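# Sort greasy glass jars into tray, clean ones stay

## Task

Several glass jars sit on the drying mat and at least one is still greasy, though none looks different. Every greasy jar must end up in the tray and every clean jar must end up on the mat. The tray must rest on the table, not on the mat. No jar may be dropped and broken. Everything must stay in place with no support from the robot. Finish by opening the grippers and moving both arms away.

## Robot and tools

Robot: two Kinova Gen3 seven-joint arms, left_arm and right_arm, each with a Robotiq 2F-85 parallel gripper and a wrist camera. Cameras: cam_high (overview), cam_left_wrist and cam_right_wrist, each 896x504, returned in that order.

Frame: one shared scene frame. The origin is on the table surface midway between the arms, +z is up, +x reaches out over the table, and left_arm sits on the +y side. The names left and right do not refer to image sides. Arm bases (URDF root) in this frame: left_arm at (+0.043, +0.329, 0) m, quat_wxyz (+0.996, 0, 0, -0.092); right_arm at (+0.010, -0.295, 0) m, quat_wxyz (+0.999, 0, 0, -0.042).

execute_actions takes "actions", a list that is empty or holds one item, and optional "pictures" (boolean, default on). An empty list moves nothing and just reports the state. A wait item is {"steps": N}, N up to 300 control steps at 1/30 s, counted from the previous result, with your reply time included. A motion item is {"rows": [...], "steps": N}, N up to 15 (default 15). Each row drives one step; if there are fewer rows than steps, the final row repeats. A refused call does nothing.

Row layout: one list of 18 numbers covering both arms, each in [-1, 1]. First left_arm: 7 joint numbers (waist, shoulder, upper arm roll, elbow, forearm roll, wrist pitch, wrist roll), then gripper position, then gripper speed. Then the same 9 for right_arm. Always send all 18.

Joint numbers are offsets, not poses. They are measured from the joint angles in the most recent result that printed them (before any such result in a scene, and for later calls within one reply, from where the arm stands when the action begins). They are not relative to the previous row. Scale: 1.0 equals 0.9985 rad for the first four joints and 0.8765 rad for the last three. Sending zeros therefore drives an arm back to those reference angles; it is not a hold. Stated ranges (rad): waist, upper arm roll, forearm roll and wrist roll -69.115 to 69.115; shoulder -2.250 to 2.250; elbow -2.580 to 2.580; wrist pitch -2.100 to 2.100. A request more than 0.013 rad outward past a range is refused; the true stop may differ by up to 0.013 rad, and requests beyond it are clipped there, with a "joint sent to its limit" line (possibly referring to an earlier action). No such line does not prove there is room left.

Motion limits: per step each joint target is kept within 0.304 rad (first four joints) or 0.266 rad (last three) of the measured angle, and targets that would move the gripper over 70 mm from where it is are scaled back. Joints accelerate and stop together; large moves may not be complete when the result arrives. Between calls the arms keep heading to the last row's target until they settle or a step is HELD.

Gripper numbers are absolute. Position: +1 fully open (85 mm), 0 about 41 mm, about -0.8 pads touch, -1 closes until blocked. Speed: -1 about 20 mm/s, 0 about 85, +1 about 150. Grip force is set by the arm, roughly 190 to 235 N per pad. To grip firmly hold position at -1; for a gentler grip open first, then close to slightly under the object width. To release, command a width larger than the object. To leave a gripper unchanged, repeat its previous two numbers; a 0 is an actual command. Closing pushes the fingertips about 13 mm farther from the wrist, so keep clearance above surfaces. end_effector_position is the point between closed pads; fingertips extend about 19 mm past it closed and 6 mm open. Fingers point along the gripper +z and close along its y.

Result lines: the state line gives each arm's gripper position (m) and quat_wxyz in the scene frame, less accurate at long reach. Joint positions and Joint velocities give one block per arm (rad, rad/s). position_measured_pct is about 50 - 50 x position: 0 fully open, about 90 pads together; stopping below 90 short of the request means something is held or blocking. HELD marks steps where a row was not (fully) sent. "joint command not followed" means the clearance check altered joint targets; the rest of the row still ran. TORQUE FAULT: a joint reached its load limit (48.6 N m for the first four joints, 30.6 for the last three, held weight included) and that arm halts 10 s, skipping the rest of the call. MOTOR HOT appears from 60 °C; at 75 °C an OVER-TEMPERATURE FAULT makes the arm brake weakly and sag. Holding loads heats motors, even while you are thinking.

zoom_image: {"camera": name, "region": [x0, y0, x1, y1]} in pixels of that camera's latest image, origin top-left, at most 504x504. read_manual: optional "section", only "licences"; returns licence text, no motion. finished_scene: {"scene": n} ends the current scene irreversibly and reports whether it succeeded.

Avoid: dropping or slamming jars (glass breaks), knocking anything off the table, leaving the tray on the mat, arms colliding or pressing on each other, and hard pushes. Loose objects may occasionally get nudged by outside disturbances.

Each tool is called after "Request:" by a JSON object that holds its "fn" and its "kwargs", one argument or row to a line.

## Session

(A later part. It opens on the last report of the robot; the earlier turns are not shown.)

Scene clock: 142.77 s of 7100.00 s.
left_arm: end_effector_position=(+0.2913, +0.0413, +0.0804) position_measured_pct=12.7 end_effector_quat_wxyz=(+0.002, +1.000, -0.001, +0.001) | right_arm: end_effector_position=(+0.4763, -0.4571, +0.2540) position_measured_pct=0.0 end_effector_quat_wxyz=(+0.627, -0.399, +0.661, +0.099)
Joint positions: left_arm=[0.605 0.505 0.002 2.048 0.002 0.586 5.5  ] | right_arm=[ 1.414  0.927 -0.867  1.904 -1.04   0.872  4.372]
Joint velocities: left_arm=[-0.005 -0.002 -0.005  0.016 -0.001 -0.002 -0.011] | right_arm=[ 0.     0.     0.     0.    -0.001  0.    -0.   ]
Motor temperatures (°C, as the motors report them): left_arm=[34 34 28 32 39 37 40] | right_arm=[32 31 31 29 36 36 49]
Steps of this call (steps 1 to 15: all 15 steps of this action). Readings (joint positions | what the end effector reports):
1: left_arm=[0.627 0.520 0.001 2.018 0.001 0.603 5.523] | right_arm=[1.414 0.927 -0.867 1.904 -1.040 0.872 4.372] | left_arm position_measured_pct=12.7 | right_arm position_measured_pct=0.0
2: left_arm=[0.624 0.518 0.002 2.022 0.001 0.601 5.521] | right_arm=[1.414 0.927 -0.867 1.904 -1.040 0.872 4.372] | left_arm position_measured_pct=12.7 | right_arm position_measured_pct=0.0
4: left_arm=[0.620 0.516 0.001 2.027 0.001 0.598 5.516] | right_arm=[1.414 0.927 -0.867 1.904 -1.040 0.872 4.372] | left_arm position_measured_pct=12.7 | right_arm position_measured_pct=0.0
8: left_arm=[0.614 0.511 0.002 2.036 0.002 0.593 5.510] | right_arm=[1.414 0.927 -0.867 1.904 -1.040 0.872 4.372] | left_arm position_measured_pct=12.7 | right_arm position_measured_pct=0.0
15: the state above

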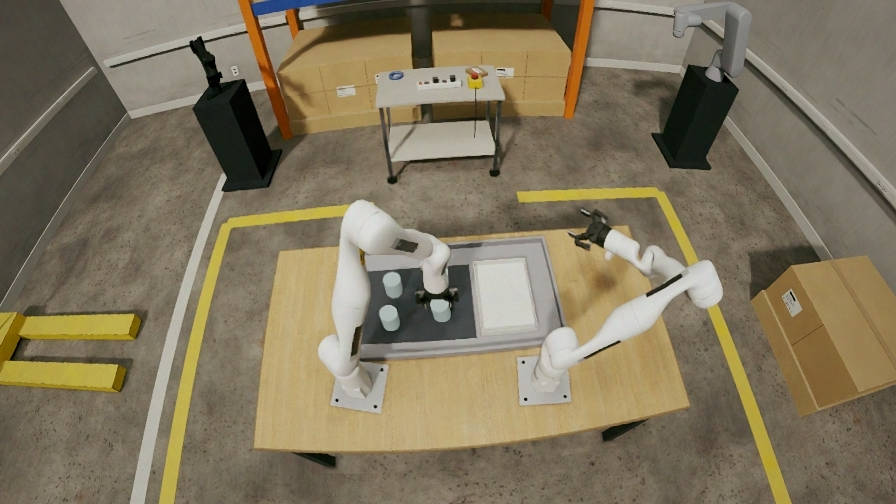

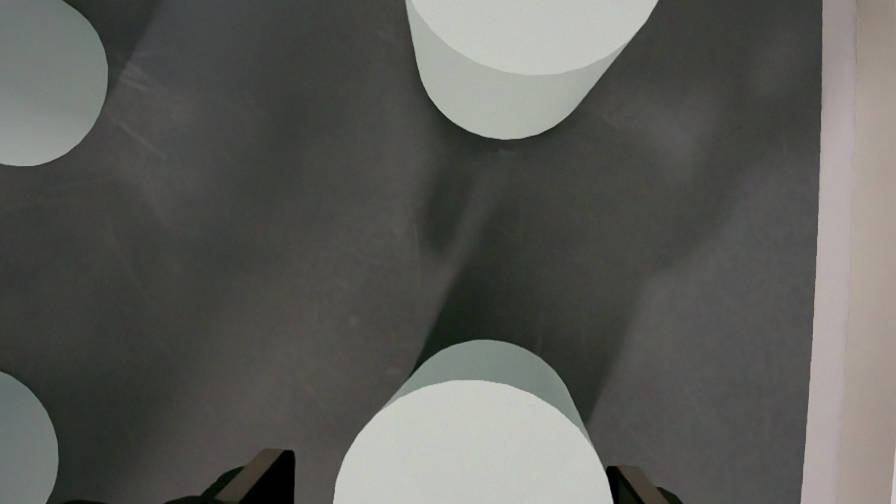

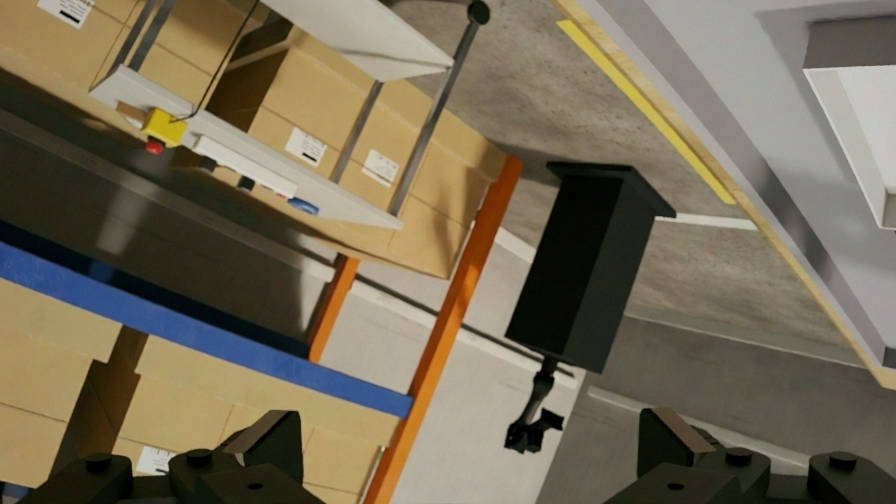

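Request:
{"fn": "execute_actions", "kwargs": {
  "actions": [
    {"rows":[[0.002,0.002,0,-0.003,0,0.002,0.003,0.75,0,0,0,0,0,0,0,0,1,0],[0.004,0.003,0,-0.005,0,0.004,0.005,0.75,0,0,0,0,0,0,0,0,1,0],[0.006,0.004,0,-0.008,0,0.005,0.007,0.75,0,0,0,0,0,0,0,0,1,0],[0.008,0.005,0,-0.011,0,0.007,0.009,0.75,0,0,0,0,0,0,0,0,1,0],[0.01,0.007,0,-0.013,0,0.009,0.012,0.75,0,0,0,0,0,0,0,0,1,0],[0.012,0.008,0,-0.016,0,0.011,0.014,0.75,0,0,0,0,0,0,0,0,1,0],[0.014,0.01,0,-0.019,0,0.012,0.016,0.75,0,0,0,0,0,0,0,0,1,0],[0.016,0.011,0,-0.022,0,0.014,0.019,0.75,0,0,0,0,0,0,0,0,1,0],[0.023,0.016,0,-0.031,0,0.02,0.027,0.75,0,0,0,0,0,0,0,0,1,0]]}
  ],
  "pictures": false
}}

Request:
{"fn": "execute_actions", "kwargs": {
  "actions": [
    {"rows":[[0,-0.102,0,-0.054,0,0.178,0,0.75,0,0,0,0,0,0,0,0,1,0]]}
  ],
  "pictures": false
}}

Request:
{"fn": "execute_actions", "kwargs": {
  "actions": [
    {"rows":[[-0.192,0.175,0,-0.331,0,0.176,-0.218,0.75,0,0,0,0,0,0,0,0,1,0]]}
  ],
  "pictures": false
}}

Request:
{"fn": "execute_actions", "kwargs": {
  "actions": [
    {"steps":12}
  ],
  "pictures": false
}}

Request:
{"fn": "execute_actions", "kwargs": {
  "actions": [
    {"rows":[[0,0.079,0,0.05,0,-0.146,0,0.75,0,0,0,0,0,0,0,0,1,0]]}
  ]
}}

Request:
{"fn": "execute_actions", "kwargs": {
  "actions": [
    {"rows":[[-0.006,-0.004,0,0.008,0,-0.005,-0.007,0.75,0,0,0,0,0,0,0,0,1,0],[-0.006,-0.004,0,0.008,0,-0.005,-0.007,0.75,0,0,0,0,0,0,0,0,1,0],[-0.009,-0.0055,0,0.012,0,-0.0075,-0.01,0.75,0,0,0,0,0,0,0,0,1,0],[-0.009,-0.0055,0,0.012,0,-0.0075,-0.01,0.75,0,0,0,0,0,0,0,0,1,0],[-0.0125,-0.0075,0,0.0165,0,-0.01,-0.014,0.75,0,0,0,0,0,0,0,0,1,0],[-0.0125,-0.0075,0,0.0165,0,-0.01,-0.014,0.75,0,0,0,0,0,0,0,0,1,0],[-0.016,-0.0095,0,0.021,0,-0.013,-0.018,0.75,0,0,0,0,0,0,0,0,1,0],[-0.016,-0.0095,0,0.021,0,-0.013,-0.018,0.75,0,0,0,0,0,0,0,0,1,0],[-0.019,-0.011,0,0.025,0,-0.015,-0.021,0.75,0,0,0,0,0,0,0,0,1,0],[-0.019,-0.011,0,0.025,0,-0.015,-0.021,0.75,0,0,0,0,0,0,0,0,1,0],[-0.022,-0.013,0,0.029,0,-0.018,-0.025,0.75,0,0,0,0,0,0,0,0,1,0]]}
  ]
}}

Scene clock: 155.23 s of 7100.00 s.
left_arm: end_effector_position=(+0.2910, +0.0292, +0.0799) position_measured_pct=12.7 end_effector_quat_wxyz=(+0.001, +1.000, -0.001, -0.000) | right_arm: end_effector_position=(+0.4763, -0.4571, +0.2540) position_measured_pct=0.0 end_effector_quat_wxyz=(+0.627, -0.399, +0.661, +0.099)
Joint positions: left_arm=[0.627 0.52  0.002 2.017 0.002 0.603 5.523] | right_arm=[ 1.414  0.927 -0.867  1.904 -1.04   0.872  4.372]
Joint velocities: left_arm=[ 0.004  0.004 -0.003 -0.001 -0.     0.003 -0.   ] | right_arm=[-0.     0.     0.    -0.001 -0.     0.    -0.   ]
Motor temperatures (°C, as the motors report them): left_arm=[34 34 28 32 39 37 40] | right_arm=[32 31 31 29 36 36 49]
Steps of this call (steps 1 to 15: the robot went on to your last target; steps 16 to 90: nothing new was sent; then 8.97 s passed at rest; steps 91 to 105: all 15 steps of this action). Readings (joint positions | what the end effector reports):
91: left_arm=[0.605 0.505 0.002 2.048 0.002 0.586 5.500] | right_arm=[1.414 0.927 -0.867 1.904 -1.040 0.872 4.372] | left_arm position_measured_pct=12.7 | right_arm position_measured_pct=0.0
92: left_arm=[0.607 0.506 0.002 2.045 0.002 0.587 5.501] | right_arm=[1.414 0.927 -0.867 1.904 -1.040 0.872 4.372] | left_arm position_measured_pct=12.7 | right_arm position_measured_pct=0.0
94: left_arm=[0.611 0.508 0.002 2.040 0.002 0.589 5.505] | right_arm=[1.414 0.927 -0.867 1.904 -1.040 0.872 4.372] | left_arm position_measured_pct=12.7 | right_arm position_measured_pct=0.0
98: left_arm=[0.618 0.514 0.002 2.030 0.002 0.596 5.513] | right_arm=[1.414 0.927 -0.867 1.904 -1.040 0.872 4.372] | left_arm position_measured_pct=12.7 | right_arm position_measured_pct=0.0
105: the state above

Scene clock: 155.73 s of 7100.00 s.
left_arm: end_effector_position=(+0.2906, +0.0296, +0.1297) position_measured_pct=12.7 end_effector_quat_wxyz=(+0.001, +1.000, -0.001, -0.001) | right_arm: end_effector_position=(+0.4763, -0.4571, +0.2540) position_measured_pct=0.0 end_effector_quat_wxyz=(+0.627, -0.399, +0.661, +0.099)
Joint positions: left_arm=[0.627 0.42  0.002 1.963 0.002 0.759 5.523] | right_arm=[ 1.414  0.927 -0.867  1.904 -1.04   0.872  4.372]
Joint velocities: left_arm=[ 0.001 -0.011  0.    -0.001  0.    -0.001 -0.   ] | right_arm=[-0.     0.    -0.    -0.    -0.001  0.001  0.   ]
Motor temperatures (°C, as the motors report them): left_arm=[34 34 28 32 39 37 40] | right_arm=[32 31 31 29 36 36 49]
Steps of this call (steps 1 to 15: all 15 steps of this action). Readings (joint positions | what the end effector reports):
1: left_arm=[0.627 0.519 0.002 2.016 0.002 0.604 5.523] | right_arm=[1.414 0.927 -0.867 1.904 -1.040 0.872 4.372] | left_arm position_measured_pct=12.7 | right_arm position_measured_pct=0.0
2: left_arm=[0.627 0.512 0.002 2.014 0.002 0.612 5.523] | right_arm=[1.414 0.927 -0.867 1.904 -1.040 0.872 4.372] | left_arm position_measured_pct=12.7 | right_arm position_measured_pct=0.0
4: left_arm=[0.627 0.483 0.002 2.000 0.002 0.653 5.523] | right_arm=[1.414 0.927 -0.867 1.904 -1.040 0.872 4.372] | left_arm position_measured_pct=12.7 | right_arm position_measured_pct=0.0
8: left_arm=[0.627 0.425 0.002 1.965 0.002 0.751 5.523] | right_arm=[1.414 0.927 -0.867 1.904 -1.040 0.872 4.372] | left_arm position_measured_pct=12.7 | right_arm position_measured_pct=0.0
15: the state above

Scene clock: 156.23 s of 7100.00 s.
left_arm: end_effector_position=(+0.4197, +0.0242, +0.1322) position_measured_pct=12.7 end_effector_quat_wxyz=(+0.002, +1.000, -0.002, +0.002) | right_arm: end_effector_position=(+0.4763, -0.4571, +0.2540) position_measured_pct=0.0 end_effector_quat_wxyz=(+0.627, -0.399, +0.661, +0.099)
Joint positions: left_arm=[0.443 0.587 0.    1.64  0.001 0.909 5.336] | right_arm=[ 1.414  0.927 -0.867  1.904 -1.04   0.872  4.372]
Joint velocities: left_arm=[-0.111  0.091 -0.006 -0.221 -0.002  0.101 -0.125] | right_arm=[-0.     0.    -0.    -0.001 -0.    -0.001 -0.   ]
Motor temperatures (°C, as the motors report them): left_arm=[34 34 28 32 39 37 40] | right_arm=[32 31 31 29 36 36 49]
Steps of this call (steps 1 to 15: all 15 steps of this action). Readings (joint positions | what the end effector reports):
1: left_arm=[0.626 0.420 0.002 1.962 0.002 0.760 5.523] | right_arm=[1.414 0.927 -0.867 1.904 -1.040 0.872 4.372] | left_arm position_measured_pct=12.7 | right_arm position_measured_pct=0.0
2: left_arm=[0.622 0.424 0.003 1.957 0.002 0.763 5.520] | right_arm=[1.414 0.927 -0.867 1.904 -1.040 0.872 4.372] | left_arm position_measured_pct=12.7 | right_arm position_measured_pct=0.0
4: left_arm=[0.603 0.442 0.003 1.930 0.002 0.777 5.503] | right_arm=[1.414 0.927 -0.867 1.904 -1.040 0.872 4.372] | left_arm position_measured_pct=12.7 | right_arm position_measured_pct=0.0
8: left_arm=[0.533 0.506 0.003 1.813 0.002 0.832 5.434] | right_arm=[1.414 0.927 -0.867 1.904 -1.040 0.872 4.372] | left_arm position_measured_pct=12.7 | right_arm position_measured_pct=0.0
15: the state above

Scene clock: 156.63 s of 7100.00 s.
left_arm: end_effector_position=(+0.4223, +0.0254, +0.1305) position_measured_pct=12.7 end_effector_quat_wxyz=(+0.001, +1.000, -0.001, +0.000) | right_arm: end_effector_position=(+0.4763, -0.4571, +0.2540) position_measured_pct=0.0 end_effector_quat_wxyz=(+0.627, -0.399, +0.661, +0.099)
Joint positions: left_arm=[0.436 0.594 0.002 1.633 0.002 0.913 5.332] | right_arm=[ 1.414  0.927 -0.867  1.904 -1.04   0.872  4.372]
Joint velocities: left_arm=[-0.001  0.002  0.001  0.     0.    -0.001 -0.   ] | right_arm=[ 0.    -0.    -0.    -0.001 -0.    -0.001 -0.001]
Motor temperatures (°C, as the motors report them): left_arm=[34 34 28 32 39 37 40] | right_arm=[32 31 31 29 36 36 49]
Steps of this call (steps 1 to 12: the robot went on to your last target). Readings (joint positions | what the end effector reports):
1: left_arm=[0.440 0.589 0.000 1.635 0.001 0.911 5.333] | right_arm=[1.414 0.927 -0.867 1.904 -1.040 0.872 4.372] | left_arm position_measured_pct=12.7 | right_arm position_measured_pct=0.0
2: left_arm=[0.439 0.589 0.001 1.634 0.001 0.912 5.332] | right_arm=[1.414 0.927 -0.867 1.904 -1.040 0.872 4.372] | left_arm position_measured_pct=12.7 | right_arm position_measured_pct=0.0
4: left_arm=[0.438 0.591 0.002 1.633 0.002 0.913 5.332] | right_arm=[1.414 0.927 -0.867 1.904 -1.040 0.872 4.372] | left_arm position_measured_pct=12.7 | right_arm position_measured_pct=0.0
8: left_arm=[0.436 0.593 0.002 1.633 0.002 0.913 5.332] | right_arm=[1.414 0.927 -0.867 1.904 -1.040 0.872 4.372] | left_arm position_measured_pct=12.7 | right_arm position_measured_pct=0.0
12: the state above

Scene clock: 157.13 s of 7100.00 s.
left_arm: end_effector_position=(+0.4222, +0.0254, +0.0807) position_measured_pct=12.7 end_effector_quat_wxyz=(+0.001, +1.000, -0.001, -0.000) | right_arm: end_effector_position=(+0.4763, -0.4571, +0.2540) position_measured_pct=0.0 end_effector_quat_wxyz=(+0.627, -0.399, +0.661, +0.099)
Joint positions: left_arm=[0.436 0.672 0.002 1.682 0.002 0.785 5.332] | right_arm=[ 1.414  0.927 -0.867  1.904 -1.04   0.872  4.372]
Joint velocities: left_arm=[ 0.001  0.006  0.     0.    -0.     0.001  0.   ] | right_arm=[ 0.     0.    -0.     0.     0.    -0.    -0.001]
Motor temperatures (°C, as the motors report them): left_arm=[34 34 28 32 39 37 40] | right_arm=[32 31 31 29 36 36 49]
Steps of this call (steps 1 to 15: all 15 steps of this action). Readings (joint positions | what the end effector reports):
1: left_arm=[0.436 0.595 0.002 1.633 0.002 0.912 5.332] | right_arm=[1.414 0.927 -0.867 1.904 -1.040 0.872 4.372] | left_arm position_measured_pct=12.7 | right_arm position_measured_pct=0.0
2: left_arm=[0.436 0.602 0.002 1.636 0.002 0.904 5.332] | right_arm=[1.414 0.927 -0.867 1.904 -1.040 0.872 4.372] | left_arm position_measured_pct=12.7 | right_arm position_measured_pct=0.0
4: left_arm=[0.436 0.631 0.002 1.652 0.002 0.860 5.332] | right_arm=[1.414 0.927 -0.867 1.904 -1.040 0.872 4.372] | left_arm position_measured_pct=12.7 | right_arm position_measured_pct=0.0
8: left_arm=[0.436 0.670 0.002 1.682 0.002 0.788 5.332] | right_arm=[1.414 0.927 -0.867 1.904 -1.040 0.872 4.372] | left_arm position_measured_pct=12.7 | right_arm position_measured_pct=0.0
15: the state above

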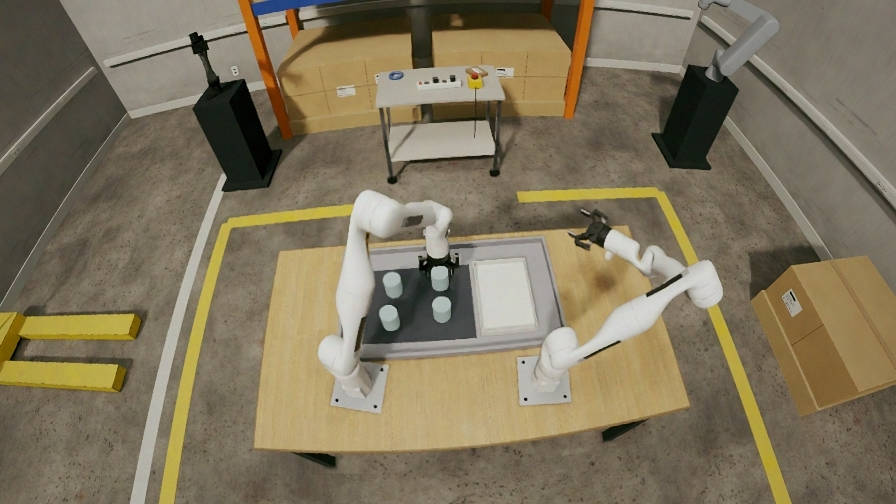

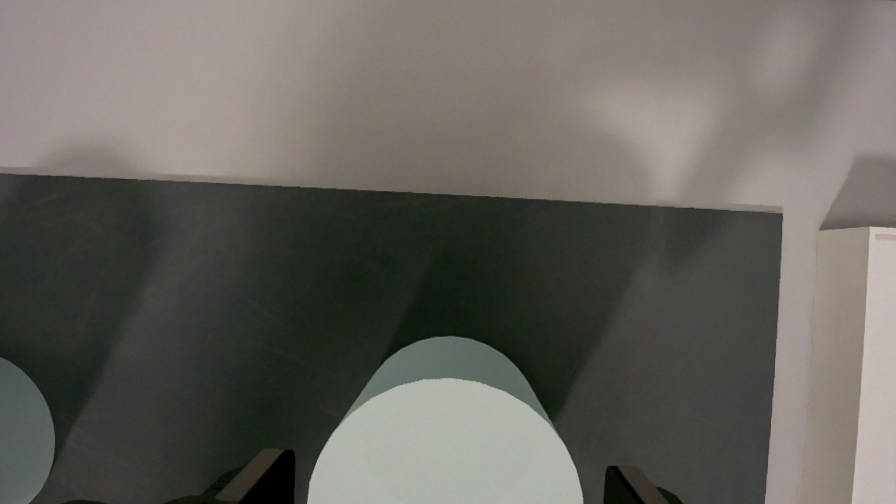

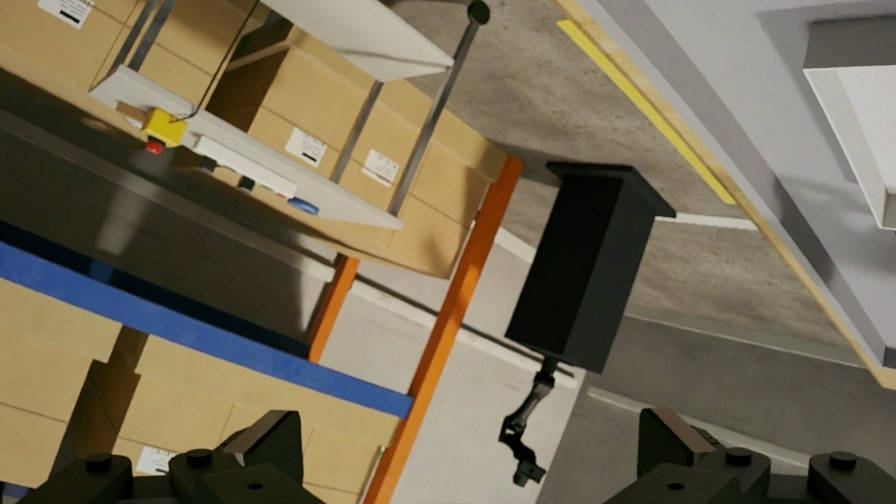

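Scene clock: 157.63 s of 7100.00 s.
left_arm: end_effector_position=(+0.4221, +0.0380, +0.0805) position_measured_pct=12.7 end_effector_quat_wxyz=(+0.001, +1.000, -0.001, -0.000) | right_arm: end_effector_position=(+0.4763, -0.4571, +0.2540) position_measured_pct=0.0 end_effector_quat_wxyz=(+0.627, -0.399, +0.661, +0.099)
Joint positions: left_arm=[0.414 0.66  0.002 1.711 0.002 0.77  5.31 ] | right_arm=[ 1.414  0.927 -0.867  1.904 -1.04   0.872  4.372]
Joint velocities: left_arm=[-0.003 -0.002  0.003  0.002  0.001 -0.001 -0.001] | right_arm=[ 0.    -0.     0.    -0.    -0.001 -0.001 -0.001]
Motor temperatures (°C, as the motors report them): left_arm=[34 34 28 32 39 37 40] | right_arm=[32 31 31 29 36 36 49]
Steps of this call (steps 1 to 15: all 15 steps of this action). Readings (joint positions | what the end effector reports):
1: left_arm=[0.435 0.672 0.002 1.683 0.002 0.785 5.332] | right_arm=[1.414 0.927 -0.867 1.904 -1.040 0.872 4.372] | left_arm position_measured_pct=12.7 | right_arm position_measured_pct=0.0
2: left_arm=[0.432 0.669 0.003 1.687 0.002 0.783 5.329] | right_arm=[1.414 0.927 -0.867 1.904 -1.040 0.872 4.372] | left_arm position_measured_pct=12.7 | right_arm position_measured_pct=0.0
4: left_arm=[0.428 0.667 0.002 1.693 0.002 0.780 5.325] | right_arm=[1.414 0.927 -0.867 1.904 -1.040 0.872 4.372] | left_arm position_measured_pct=12.7 | right_arm position_measured_pct=0.0
8: left_arm=[0.421 0.664 0.002 1.702 0.002 0.775 5.318] | right_arm=[1.414 0.927 -0.867 1.904 -1.040 0.872 4.372] | left_arm position_measured_pct=12.7 | right_arm position_measured_pct=0.0
15: the state above

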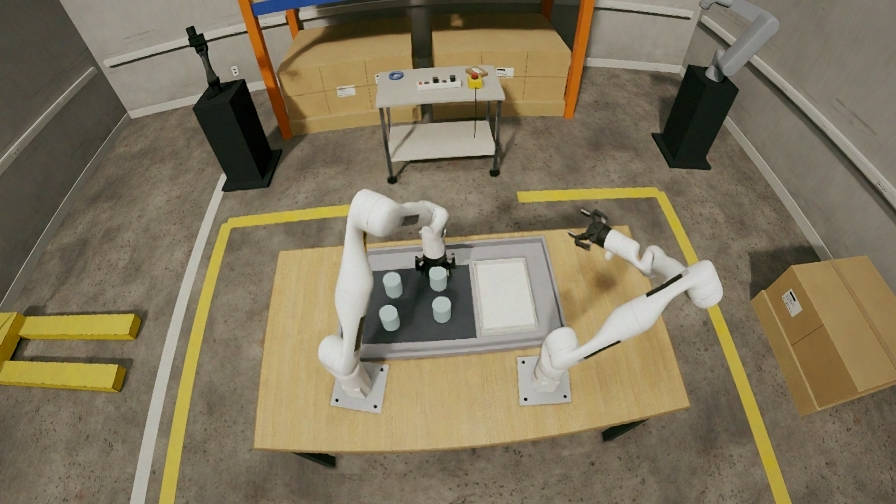

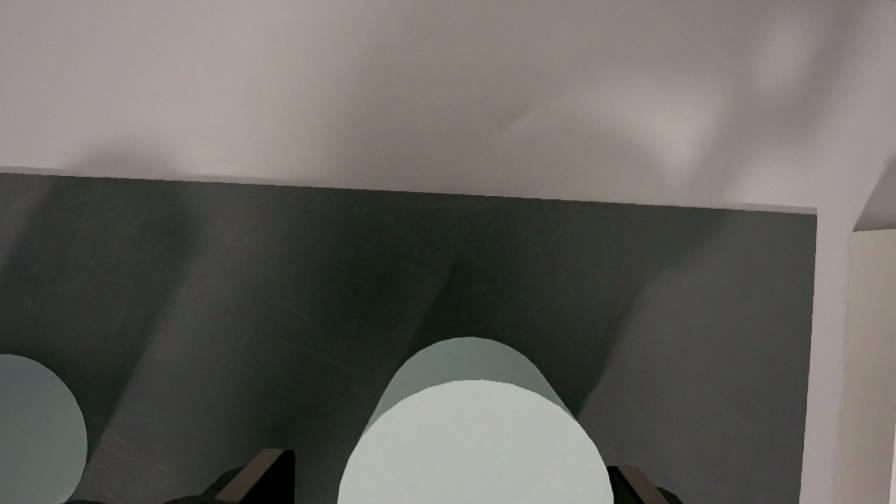

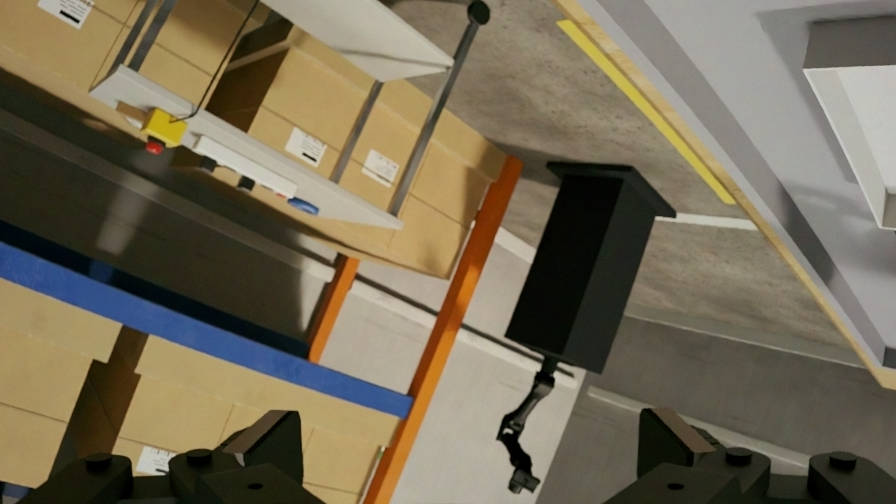

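Request:
{"fn": "execute_actions", "kwargs": {
  "actions": [
    {"rows":[[0.011,0.006,0,-0.014,0,0.009,0.012,0.75,0,0,0,0,0,0,0,0,1,0],[0.011,0.006,0,-0.014,0,0.009,0.012,0.75,0,0,0,0,0,0,0,0,1,0],[0.011,0.006,0,-0.014,0,0.009,0.012,0.75,0,0,0,0,0,0,0,0,1,0],[0.011,0.006,0,-0.014,0,0.009,0.012,0.75,0,0,0,0,0,0,0,0,1,0],[0.011,0.061,0,0.007,0,-0.076,0.012,0.75,0,0,0,0,0,0,0,0,1,0]]}
  ],
  "pictures": false
}}

Request:
{"fn": "execute_actions", "kwargs": {
  "actions": [
    {"rows":[[0,0.001,0,0,0,0,0,0.3,-0.5,0,0,0,0,0,0,0,1,0]]}
  ],
  "pictures": false
}}

Request:
{"fn": "execute_actions", "kwargs": {
  "actions": [
    {"rows":[[0,-0.131,0,-0.071,0,0.23,0,0.3,-0.5,0,0,0,0,0,0,0,1,0]]}
  ]
}}

Scene clock: 162.80 s of 7100.00 s.
left_arm: end_effector_position=(+0.4221, +0.0317, +0.0504) position_measured_pct=12.7 end_effector_quat_wxyz=(+0.001, +1.000, -0.001, -0.000) | right_arm: end_effector_position=(+0.4763, -0.4571, +0.2540) position_measured_pct=0.0 end_effector_quat_wxyz=(+0.627, -0.399, +0.661, +0.099)
Joint positions: left_arm=[0.425 0.719 0.002 1.718 0.002 0.703 5.321] | right_arm=[ 1.414  0.927 -0.867  1.904 -1.04   0.872  4.372]
Joint velocities: left_arm=[ 0.001  0.013 -0.     0.    -0.001 -0.     0.001] | right_arm=[ 0.     0.    -0.    -0.001  0.     0.    -0.   ]
Motor temperatures (°C, as the motors report them): left_arm=[34 34 28 32 39 37 40] | right_arm=[32 31 31 29 36 36 49]
Steps of this call (steps 1 to 15: the robot went on to your last target; steps 16 to 90: nothing new was sent; then 1.67 s passed at rest; steps 91 to 105: all 15 steps of this action). Readings (joint positions | what the end effector reports):
91: left_arm=[0.415 0.660 0.002 1.710 0.002 0.770 5.311] | right_arm=[1.414 0.927 -0.867 1.904 -1.040 0.872 4.372] | left_arm position_measured_pct=12.7 | right_arm position_measured_pct=0.0
92: left_arm=[0.420 0.663 0.001 1.705 0.001 0.773 5.314] | right_arm=[1.414 0.927 -0.867 1.904 -1.040 0.872 4.372] | left_arm position_measured_pct=12.7 | right_arm position_measured_pct=0.0
94: left_arm=[0.425 0.665 0.003 1.698 0.002 0.777 5.320] | right_arm=[1.414 0.927 -0.867 1.904 -1.040 0.872 4.372] | left_arm position_measured_pct=12.7 | right_arm position_measured_pct=0.0
98: left_arm=[0.425 0.700 0.002 1.709 0.002 0.734 5.321] | right_arm=[1.414 0.927 -0.867 1.904 -1.040 0.872 4.372] | left_arm position_measured_pct=12.7 | right_arm position_measured_pct=0.0
105: the state above

Scene clock: 163.30 s of 7100.00 s.
left_arm: end_effector_position=(+0.4220, +0.0318, +0.0505) position_measured_pct=29.0 end_effector_quat_wxyz=(+0.001, +1.000, -0.001, -0.000) | right_arm: end_effector_position=(+0.4763, -0.4571, +0.2540) position_measured_pct=0.0 end_effector_quat_wxyz=(+0.627, -0.399, +0.661, +0.099)
Joint positions: left_arm=[0.425 0.719 0.002 1.718 0.002 0.704 5.321] | right_arm=[ 1.414  0.927 -0.867  1.904 -1.04   0.872  4.372]
Joint velocities: left_arm=[ 0.002 -0.001 -0.001  0.001  0.    -0.003 -0.   ] | right_arm=[-0.    -0.    -0.    -0.001  0.001 -0.002 -0.   ]
Motor temperatures (°C, as the motors report them): left_arm=[34 34 28 32 39 37 40] | right_arm=[32 31 31 29 36 36 49]
Steps of this call (steps 1 to 15: all 15 steps of this action). Readings (joint positions | what the end effector reports):
1: left_arm=[0.425 0.720 0.002 1.718 0.002 0.703 5.321] | right_arm=[1.414 0.927 -0.867 1.904 -1.040 0.872 4.372] | left_arm position_measured_pct=12.7 | right_arm position_measured_pct=0.0
2: left_arm=[0.425 0.720 0.002 1.718 0.002 0.703 5.321] | right_arm=[1.414 0.927 -0.867 1.904 -1.040 0.872 4.372] | left_arm position_measured_pct=13.1 | right_arm position_measured_pct=0.0
4: left_arm=[0.425 0.720 0.002 1.718 0.002 0.703 5.321] | right_arm=[1.414 0.927 -0.867 1.904 -1.040 0.872 4.372] | left_arm position_measured_pct=15.5 | right_arm position_measured_pct=0.0
8: left_arm=[0.425 0.720 0.002 1.718 0.002 0.703 5.321] | right_arm=[1.414 0.927 -0.867 1.904 -1.040 0.872 4.372] | left_arm position_measured_pct=22.6 | right_arm position_measured_pct=0.0
15: the state above

Scene clock: 163.80 s of 7100.00 s.
left_arm: end_effector_position=(+0.4220, +0.0317, +0.1289) position_measured_pct=29.0 end_effector_quat_wxyz=(+0.001, +1.000, -0.001, -0.001) | right_arm: end_effector_position=(+0.4763, -0.4571, +0.2540) position_measured_pct=0.0 end_effector_quat_wxyz=(+0.627, -0.399, +0.661, +0.099)
Joint positions: left_arm=[0.425 0.59  0.002 1.647 0.002 0.905 5.321] | right_arm=[ 1.414  0.927 -0.867  1.904 -1.04   0.872  4.372]
Joint velocities: left_arm=[ 0.    -0.013  0.    -0.     0.     0.     0.   ] | right_arm=[ 0.     0.     0.    -0.    -0.     0.001 -0.   ]
Motor temperatures (°C, as the motors report them): left_arm=[34 34 28 32 39 37 40] | right_arm=[32 31 31 29 36 36 49]
Steps of this call (steps 1 to 15: all 15 steps of this action). Readings (joint positions | what the end effector reports):
1: left_arm=[0.425 0.718 0.002 1.718 0.002 0.705 5.321] | right_arm=[1.414 0.927 -0.867 1.904 -1.040 0.872 4.372] | left_arm position_measured_pct=29.0 | right_arm position_measured_pct=0.0
2: left_arm=[0.425 0.712 0.002 1.716 0.002 0.712 5.321] | right_arm=[1.414 0.927 -0.867 1.904 -1.040 0.872 4.372] | left_arm position_measured_pct=29.0 | right_arm position_measured_pct=0.0
4: left_arm=[0.425 0.684 0.002 1.702 0.002 0.753 5.321] | right_arm=[1.414 0.927 -0.867 1.904 -1.040 0.872 4.372] | left_arm position_measured_pct=29.0 | right_arm position_measured_pct=0.0
8: left_arm=[0.425 0.605 0.002 1.655 0.002 0.879 5.321] | right_arm=[1.414 0.927 -0.867 1.904 -1.040 0.872 4.372] | left_arm position_measured_pct=29.0 | right_arm position_measured_pct=0.0
15: the state above

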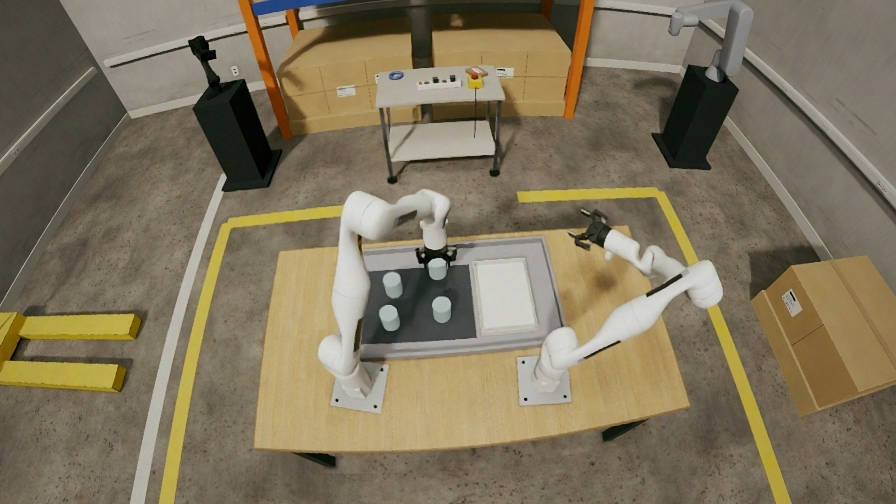

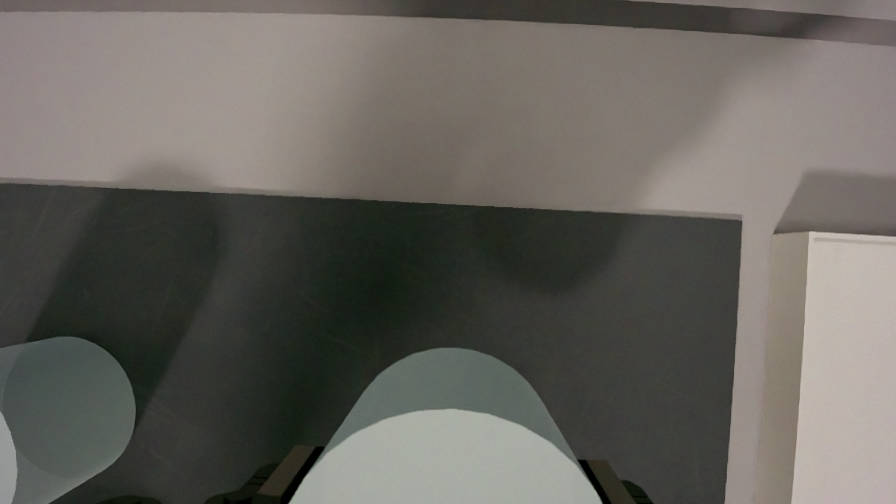

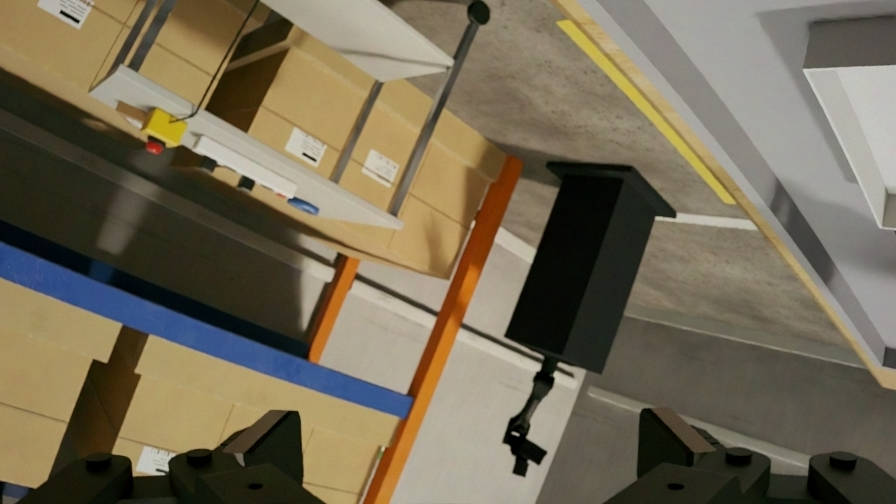

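Request:
{"fn": "execute_actions", "kwargs": {
  "actions": [
    {"rows":[[0.31,0.298,0,-0.611,0,0.356,0.355,0.3,-0.5,0,0,0,0,0,0,0,1,0]]}
  ],
  "pictures": false
}}

Request:
{"fn": "execute_actions", "kwargs": {
  "actions": [
    {"steps":28}
  ],
  "pictures": false
}}

Request:
{"fn": "execute_actions", "kwargs": {
  "actions": [
    {"rows":[[0,0.07,0,0.066,0,-0.155,0,0.3,-0.5,0,0,0,0,0,0,0,1,0]]}
  ]
}}

Scene clock: 166.43 s of 7100.00 s.
left_arm: end_effector_position=(+0.3872, -0.1123, +0.1068) position_measured_pct=29.0 end_effector_quat_wxyz=(-0.032, +0.999, -0.001, -0.030) | right_arm: end_effector_position=(+0.4763, -0.4571, +0.2540) position_measured_pct=0.0 end_effector_quat_wxyz=(+0.627, -0.399, +0.661, +0.099)
Joint positions: left_arm=[0.675 0.832 0.002 1.242 0.002 1.156 5.571] | right_arm=[ 1.414  0.927 -0.867  1.904 -1.04   0.872  4.372]
Joint velocities: left_arm=[ 0.317  0.3   -0.008 -1.11  -0.006  0.335  0.335] | right_arm=[-0.     0.    -0.    -0.    -0.001  0.     0.   ]
Motor temperatures (°C, as the motors report them): left_arm=[34 34 28 32 39 37 40] | right_arm=[32 31 31 29 36 36 49]
Steps of this call (steps 1 to 15: the robot went on to your last target; steps 16 to 64: nothing new was sent; steps 65 to 79: all 15 steps of this action). Readings (joint positions | what the end effector reports):
65: left_arm=[0.427 0.590 0.001 1.646 0.002 0.906 5.322] | right_arm=[1.414 0.927 -0.867 1.904 -1.040 0.872 4.372] | left_arm position_measured_pct=29.0 | right_arm position_measured_pct=0.0
66: left_arm=[0.433 0.597 0.000 1.640 0.001 0.911 5.326] | right_arm=[1.414 0.927 -0.867 1.904 -1.040 0.872 4.372] | left_arm position_measured_pct=29.0 | right_arm position_measured_pct=0.0
68: left_arm=[0.463 0.626 -0.002 1.612 0.000 0.934 5.349] | right_arm=[1.414 0.927 -0.867 1.904 -1.040 0.872 4.372] | left_arm position_measured_pct=29.0 | right_arm position_measured_pct=0.0
72: left_arm=[0.562 0.723 0.001 1.499 0.002 1.031 5.446] | right_arm=[1.414 0.927 -0.867 1.904 -1.040 0.872 4.372] | left_arm position_measured_pct=29.0 | right_arm position_measured_pct=0.0
79: the state above

Scene clock: 167.37 s of 7100.00 s.
left_arm: end_effector_position=(+0.3982, -0.1812, +0.1303) position_measured_pct=29.0 end_effector_quat_wxyz=(+0.001, +1.000, -0.000, -0.001) | right_arm: end_effector_position=(+0.4763, -0.4571, +0.2540) position_measured_pct=0.0 end_effector_quat_wxyz=(+0.627, -0.399, +0.661, +0.099)
Joint positions: left_arm=[0.735 0.887 0.002 1.037 0.002 1.217 5.632] | right_arm=[ 1.414  0.927 -0.867  1.904 -1.04   0.872  4.372]
Joint velocities: left_arm=[ 0.    -0.001  0.    -0.    -0.    -0.001 -0.001] | right_arm=[-0.     0.    -0.    -0.    -0.001 -0.     0.001]
Motor temperatures (°C, as the motors report them): left_arm=[34 34 28 32 39 37 40] | right_arm=[32 31 31 29 36 36 49]
Steps of this call (steps 1 to 28: the robot went on to your last target). Readings (joint positions | what the end effector reports):
1: left_arm=[0.686 0.842 0.002 1.205 0.002 1.167 5.582] | right_arm=[1.414 0.927 -0.867 1.904 -1.040 0.872 4.372] | left_arm position_measured_pct=29.0 | right_arm position_measured_pct=0.0
2: left_arm=[0.696 0.852 0.002 1.168 0.002 1.178 5.593] | right_arm=[1.414 0.927 -0.867 1.904 -1.040 0.872 4.372] | left_arm position_measured_pct=29.0 | right_arm position_measured_pct=0.0
4: left_arm=[0.714 0.868 0.002 1.104 0.002 1.197 5.612] | right_arm=[1.414 0.927 -0.867 1.904 -1.040 0.872 4.372] | left_arm position_measured_pct=29.0 | right_arm position_measured_pct=0.0
8: left_arm=[0.732 0.883 0.003 1.041 0.002 1.215 5.631] | right_arm=[1.414 0.927 -0.867 1.904 -1.040 0.872 4.372] | left_arm position_measured_pct=29.0 | right_arm position_measured_pct=0.0
28: the state above

Scene clock: 167.87 s of 7100.00 s.
left_arm: end_effector_position=(+0.3984, -0.1815, +0.0681) position_measured_pct=29.0 end_effector_quat_wxyz=(+0.001, +1.000, -0.000, -0.001) | right_arm: end_effector_position=(+0.4763, -0.4571, +0.2540) position_measured_pct=0.0 end_effector_quat_wxyz=(+0.627, -0.399, +0.661, +0.099)
Joint positions: left_arm=[0.735 0.957 0.002 1.103 0.002 1.081 5.632] | right_arm=[ 1.414  0.927 -0.867  1.904 -1.04   0.872  4.372]
Joint velocities: left_arm=[ 0.     0.001  0.     0.     0.     0.001 -0.001] | right_arm=[ 0.    -0.    -0.     0.     0.     0.    -0.001]
Motor temperatures (°C, as the motors report them): left_arm=[34 34 28 32 39 37 40] | right_arm=[32 31 31 29 36 36 49]
Steps of this call (steps 1 to 15: all 15 steps of this action). Readings (joint positions | what the end effector reports):
1: left_arm=[0.735 0.889 0.002 1.038 0.002 1.216 5.632] | right_arm=[1.414 0.927 -0.867 1.904 -1.040 0.872 4.372] | left_arm position_measured_pct=29.0 | right_arm position_measured_pct=0.0
2: left_arm=[0.735 0.894 0.002 1.042 0.002 1.206 5.632] | right_arm=[1.414 0.927 -0.867 1.904 -1.040 0.872 4.372] | left_arm position_measured_pct=29.0 | right_arm position_measured_pct=0.0
4: left_arm=[0.735 0.920 0.002 1.065 0.002 1.155 5.632] | right_arm=[1.414 0.927 -0.867 1.904 -1.040 0.872 4.372] | left_arm position_measured_pct=29.0 | right_arm position_measured_pct=0.0
8: left_arm=[0.735 0.956 0.002 1.104 0.002 1.084 5.632] | right_arm=[1.414 0.927 -0.867 1.904 -1.040 0.872 4.372] | left_arm position_measured_pct=29.0 | right_arm position_measured_pct=0.0
15: the state above

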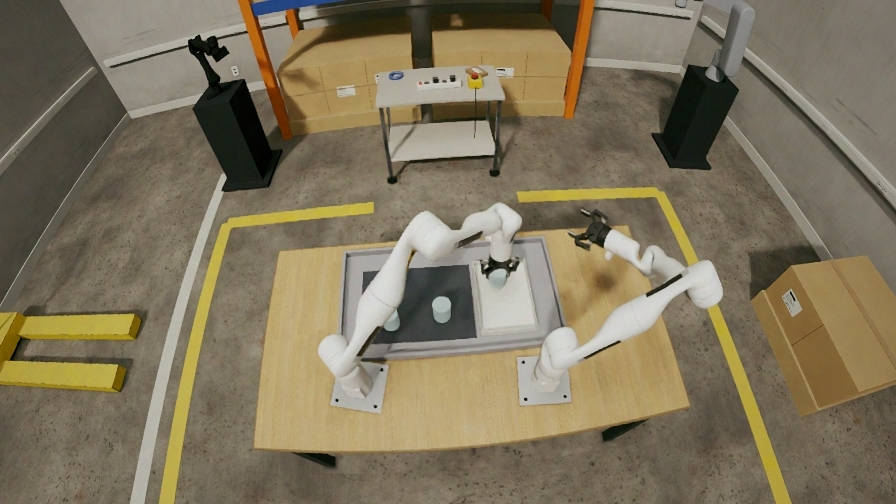

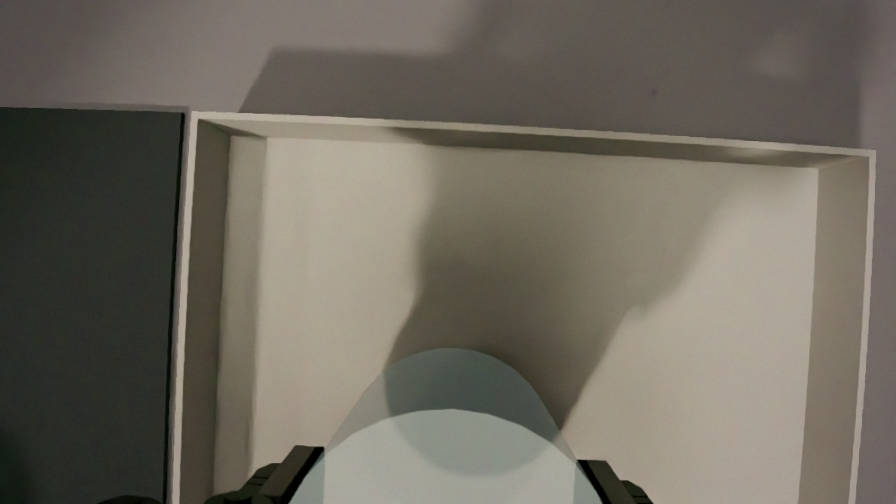

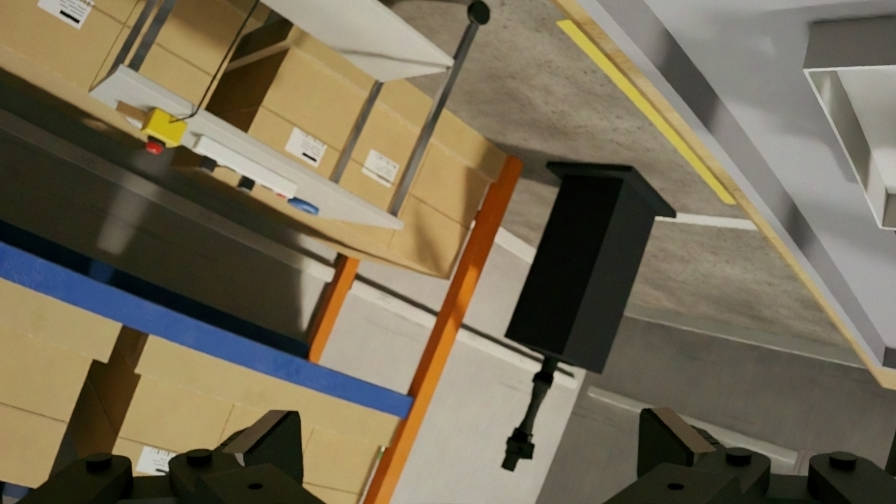

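Request:
{"fn": "execute_actions", "kwargs": {
  "actions": [
    {"rows":[[0,0.004,0,0.002,0,-0.007,0,0.3,-0.5,0,0,0,0,0,0,0,1,0],[0,0.006,0,0.0035,0,-0.011,0,0.3,-0.5,0,0,0,0,0,0,0,1,0],[0,0.008,0,0.0045,0,-0.014,0,0.3,-0.5,0,0,0,0,0,0,0,1,0],[0,0.01,0,0.0055,0,-0.018,0,0.3,-0.5,0,0,0,0,0,0,0,1,0],[0,0.012,0,0.007,0,-0.021,0,0.3,-0.5,0,0,0,0,0,0,0,1,0],[0,0.0135,0,0.0075,0,-0.024,0,0.3,-0.5,0,0,0,0,0,0,0,1,0],[0,0.015,0,0.0085,0,-0.027,0,0.3,-0.5,0,0,0,0,0,0,0,1,0],[0,0.0165,0,0.0095,0,-0.03,0,0.3,-0.5,0,0,0,0,0,0,0,1,0],[0,0.018,0,0.01,0,-0.032,0,0.3,-0.5,0,0,0,0,0,0,0,1,0]]}
  ],
  "pictures": false
}}

Scene clock: 172.33 s of 7100.00 s.
left_arm: end_effector_position=(+0.3985, -0.1816, +0.0542) position_measured_pct=29.0 end_effector_quat_wxyz=(+0.001, +1.000, -0.000, -0.001) | right_arm: end_effector_position=(+0.4764, -0.4571, +0.2540) position_measured_pct=0.0 end_effector_quat_wxyz=(+0.627, -0.399, +0.661, +0.099)
Joint positions: left_arm=[0.735 0.975 0.002 1.113 0.002 1.053 5.632] | right_arm=[ 1.414  0.927 -0.867  1.904 -1.04   0.872  4.372]
Joint velocities: left_arm=[ 0.     0.001 -0.    -0.    -0.     0.    -0.002] | right_arm=[ 0.     0.001  0.    -0.     0.001 -0.    -0.   ]
Motor temperatures (°C, as the motors report them): left_arm=[34 34 28 32 39 37 40] | right_arm=[32 31 31 29 36 36 49]
Steps of this call (steps 1 to 15: the robot went on to your last target; steps 16 to 90: nothing new was sent; then 0.97 s passed at rest; steps 91 to 105: all 15 steps of this action). Readings (joint positions | what the end effector reports):
91: left_arm=[0.735 0.958 0.002 1.103 0.002 1.080 5.632] | right_arm=[1.414 0.927 -0.867 1.904 -1.040 0.872 4.372] | left_arm position_measured_pct=29.0 | right_arm position_measured_pct=0.0
92: left_arm=[0.735 0.960 0.002 1.104 0.002 1.077 5.632] | right_arm=[1.414 0.927 -0.867 1.904 -1.040 0.872 4.372] | left_arm position_measured_pct=29.0 | right_arm position_measured_pct=0.0
94: left_arm=[0.735 0.965 0.002 1.107 0.002 1.070 5.632] | right_arm=[1.414 0.927 -0.867 1.904 -1.040 0.872 4.372] | left_arm position_measured_pct=29.0 | right_arm position_measured_pct=0.0
98: left_arm=[0.735 0.972 0.002 1.111 0.002 1.058 5.632] | right_arm=[1.414 0.927 -0.867 1.904 -1.040 0.872 4.372] | left_arm position_measured_pct=29.0 | right_arm position_measured_pct=0.0
105: the state above


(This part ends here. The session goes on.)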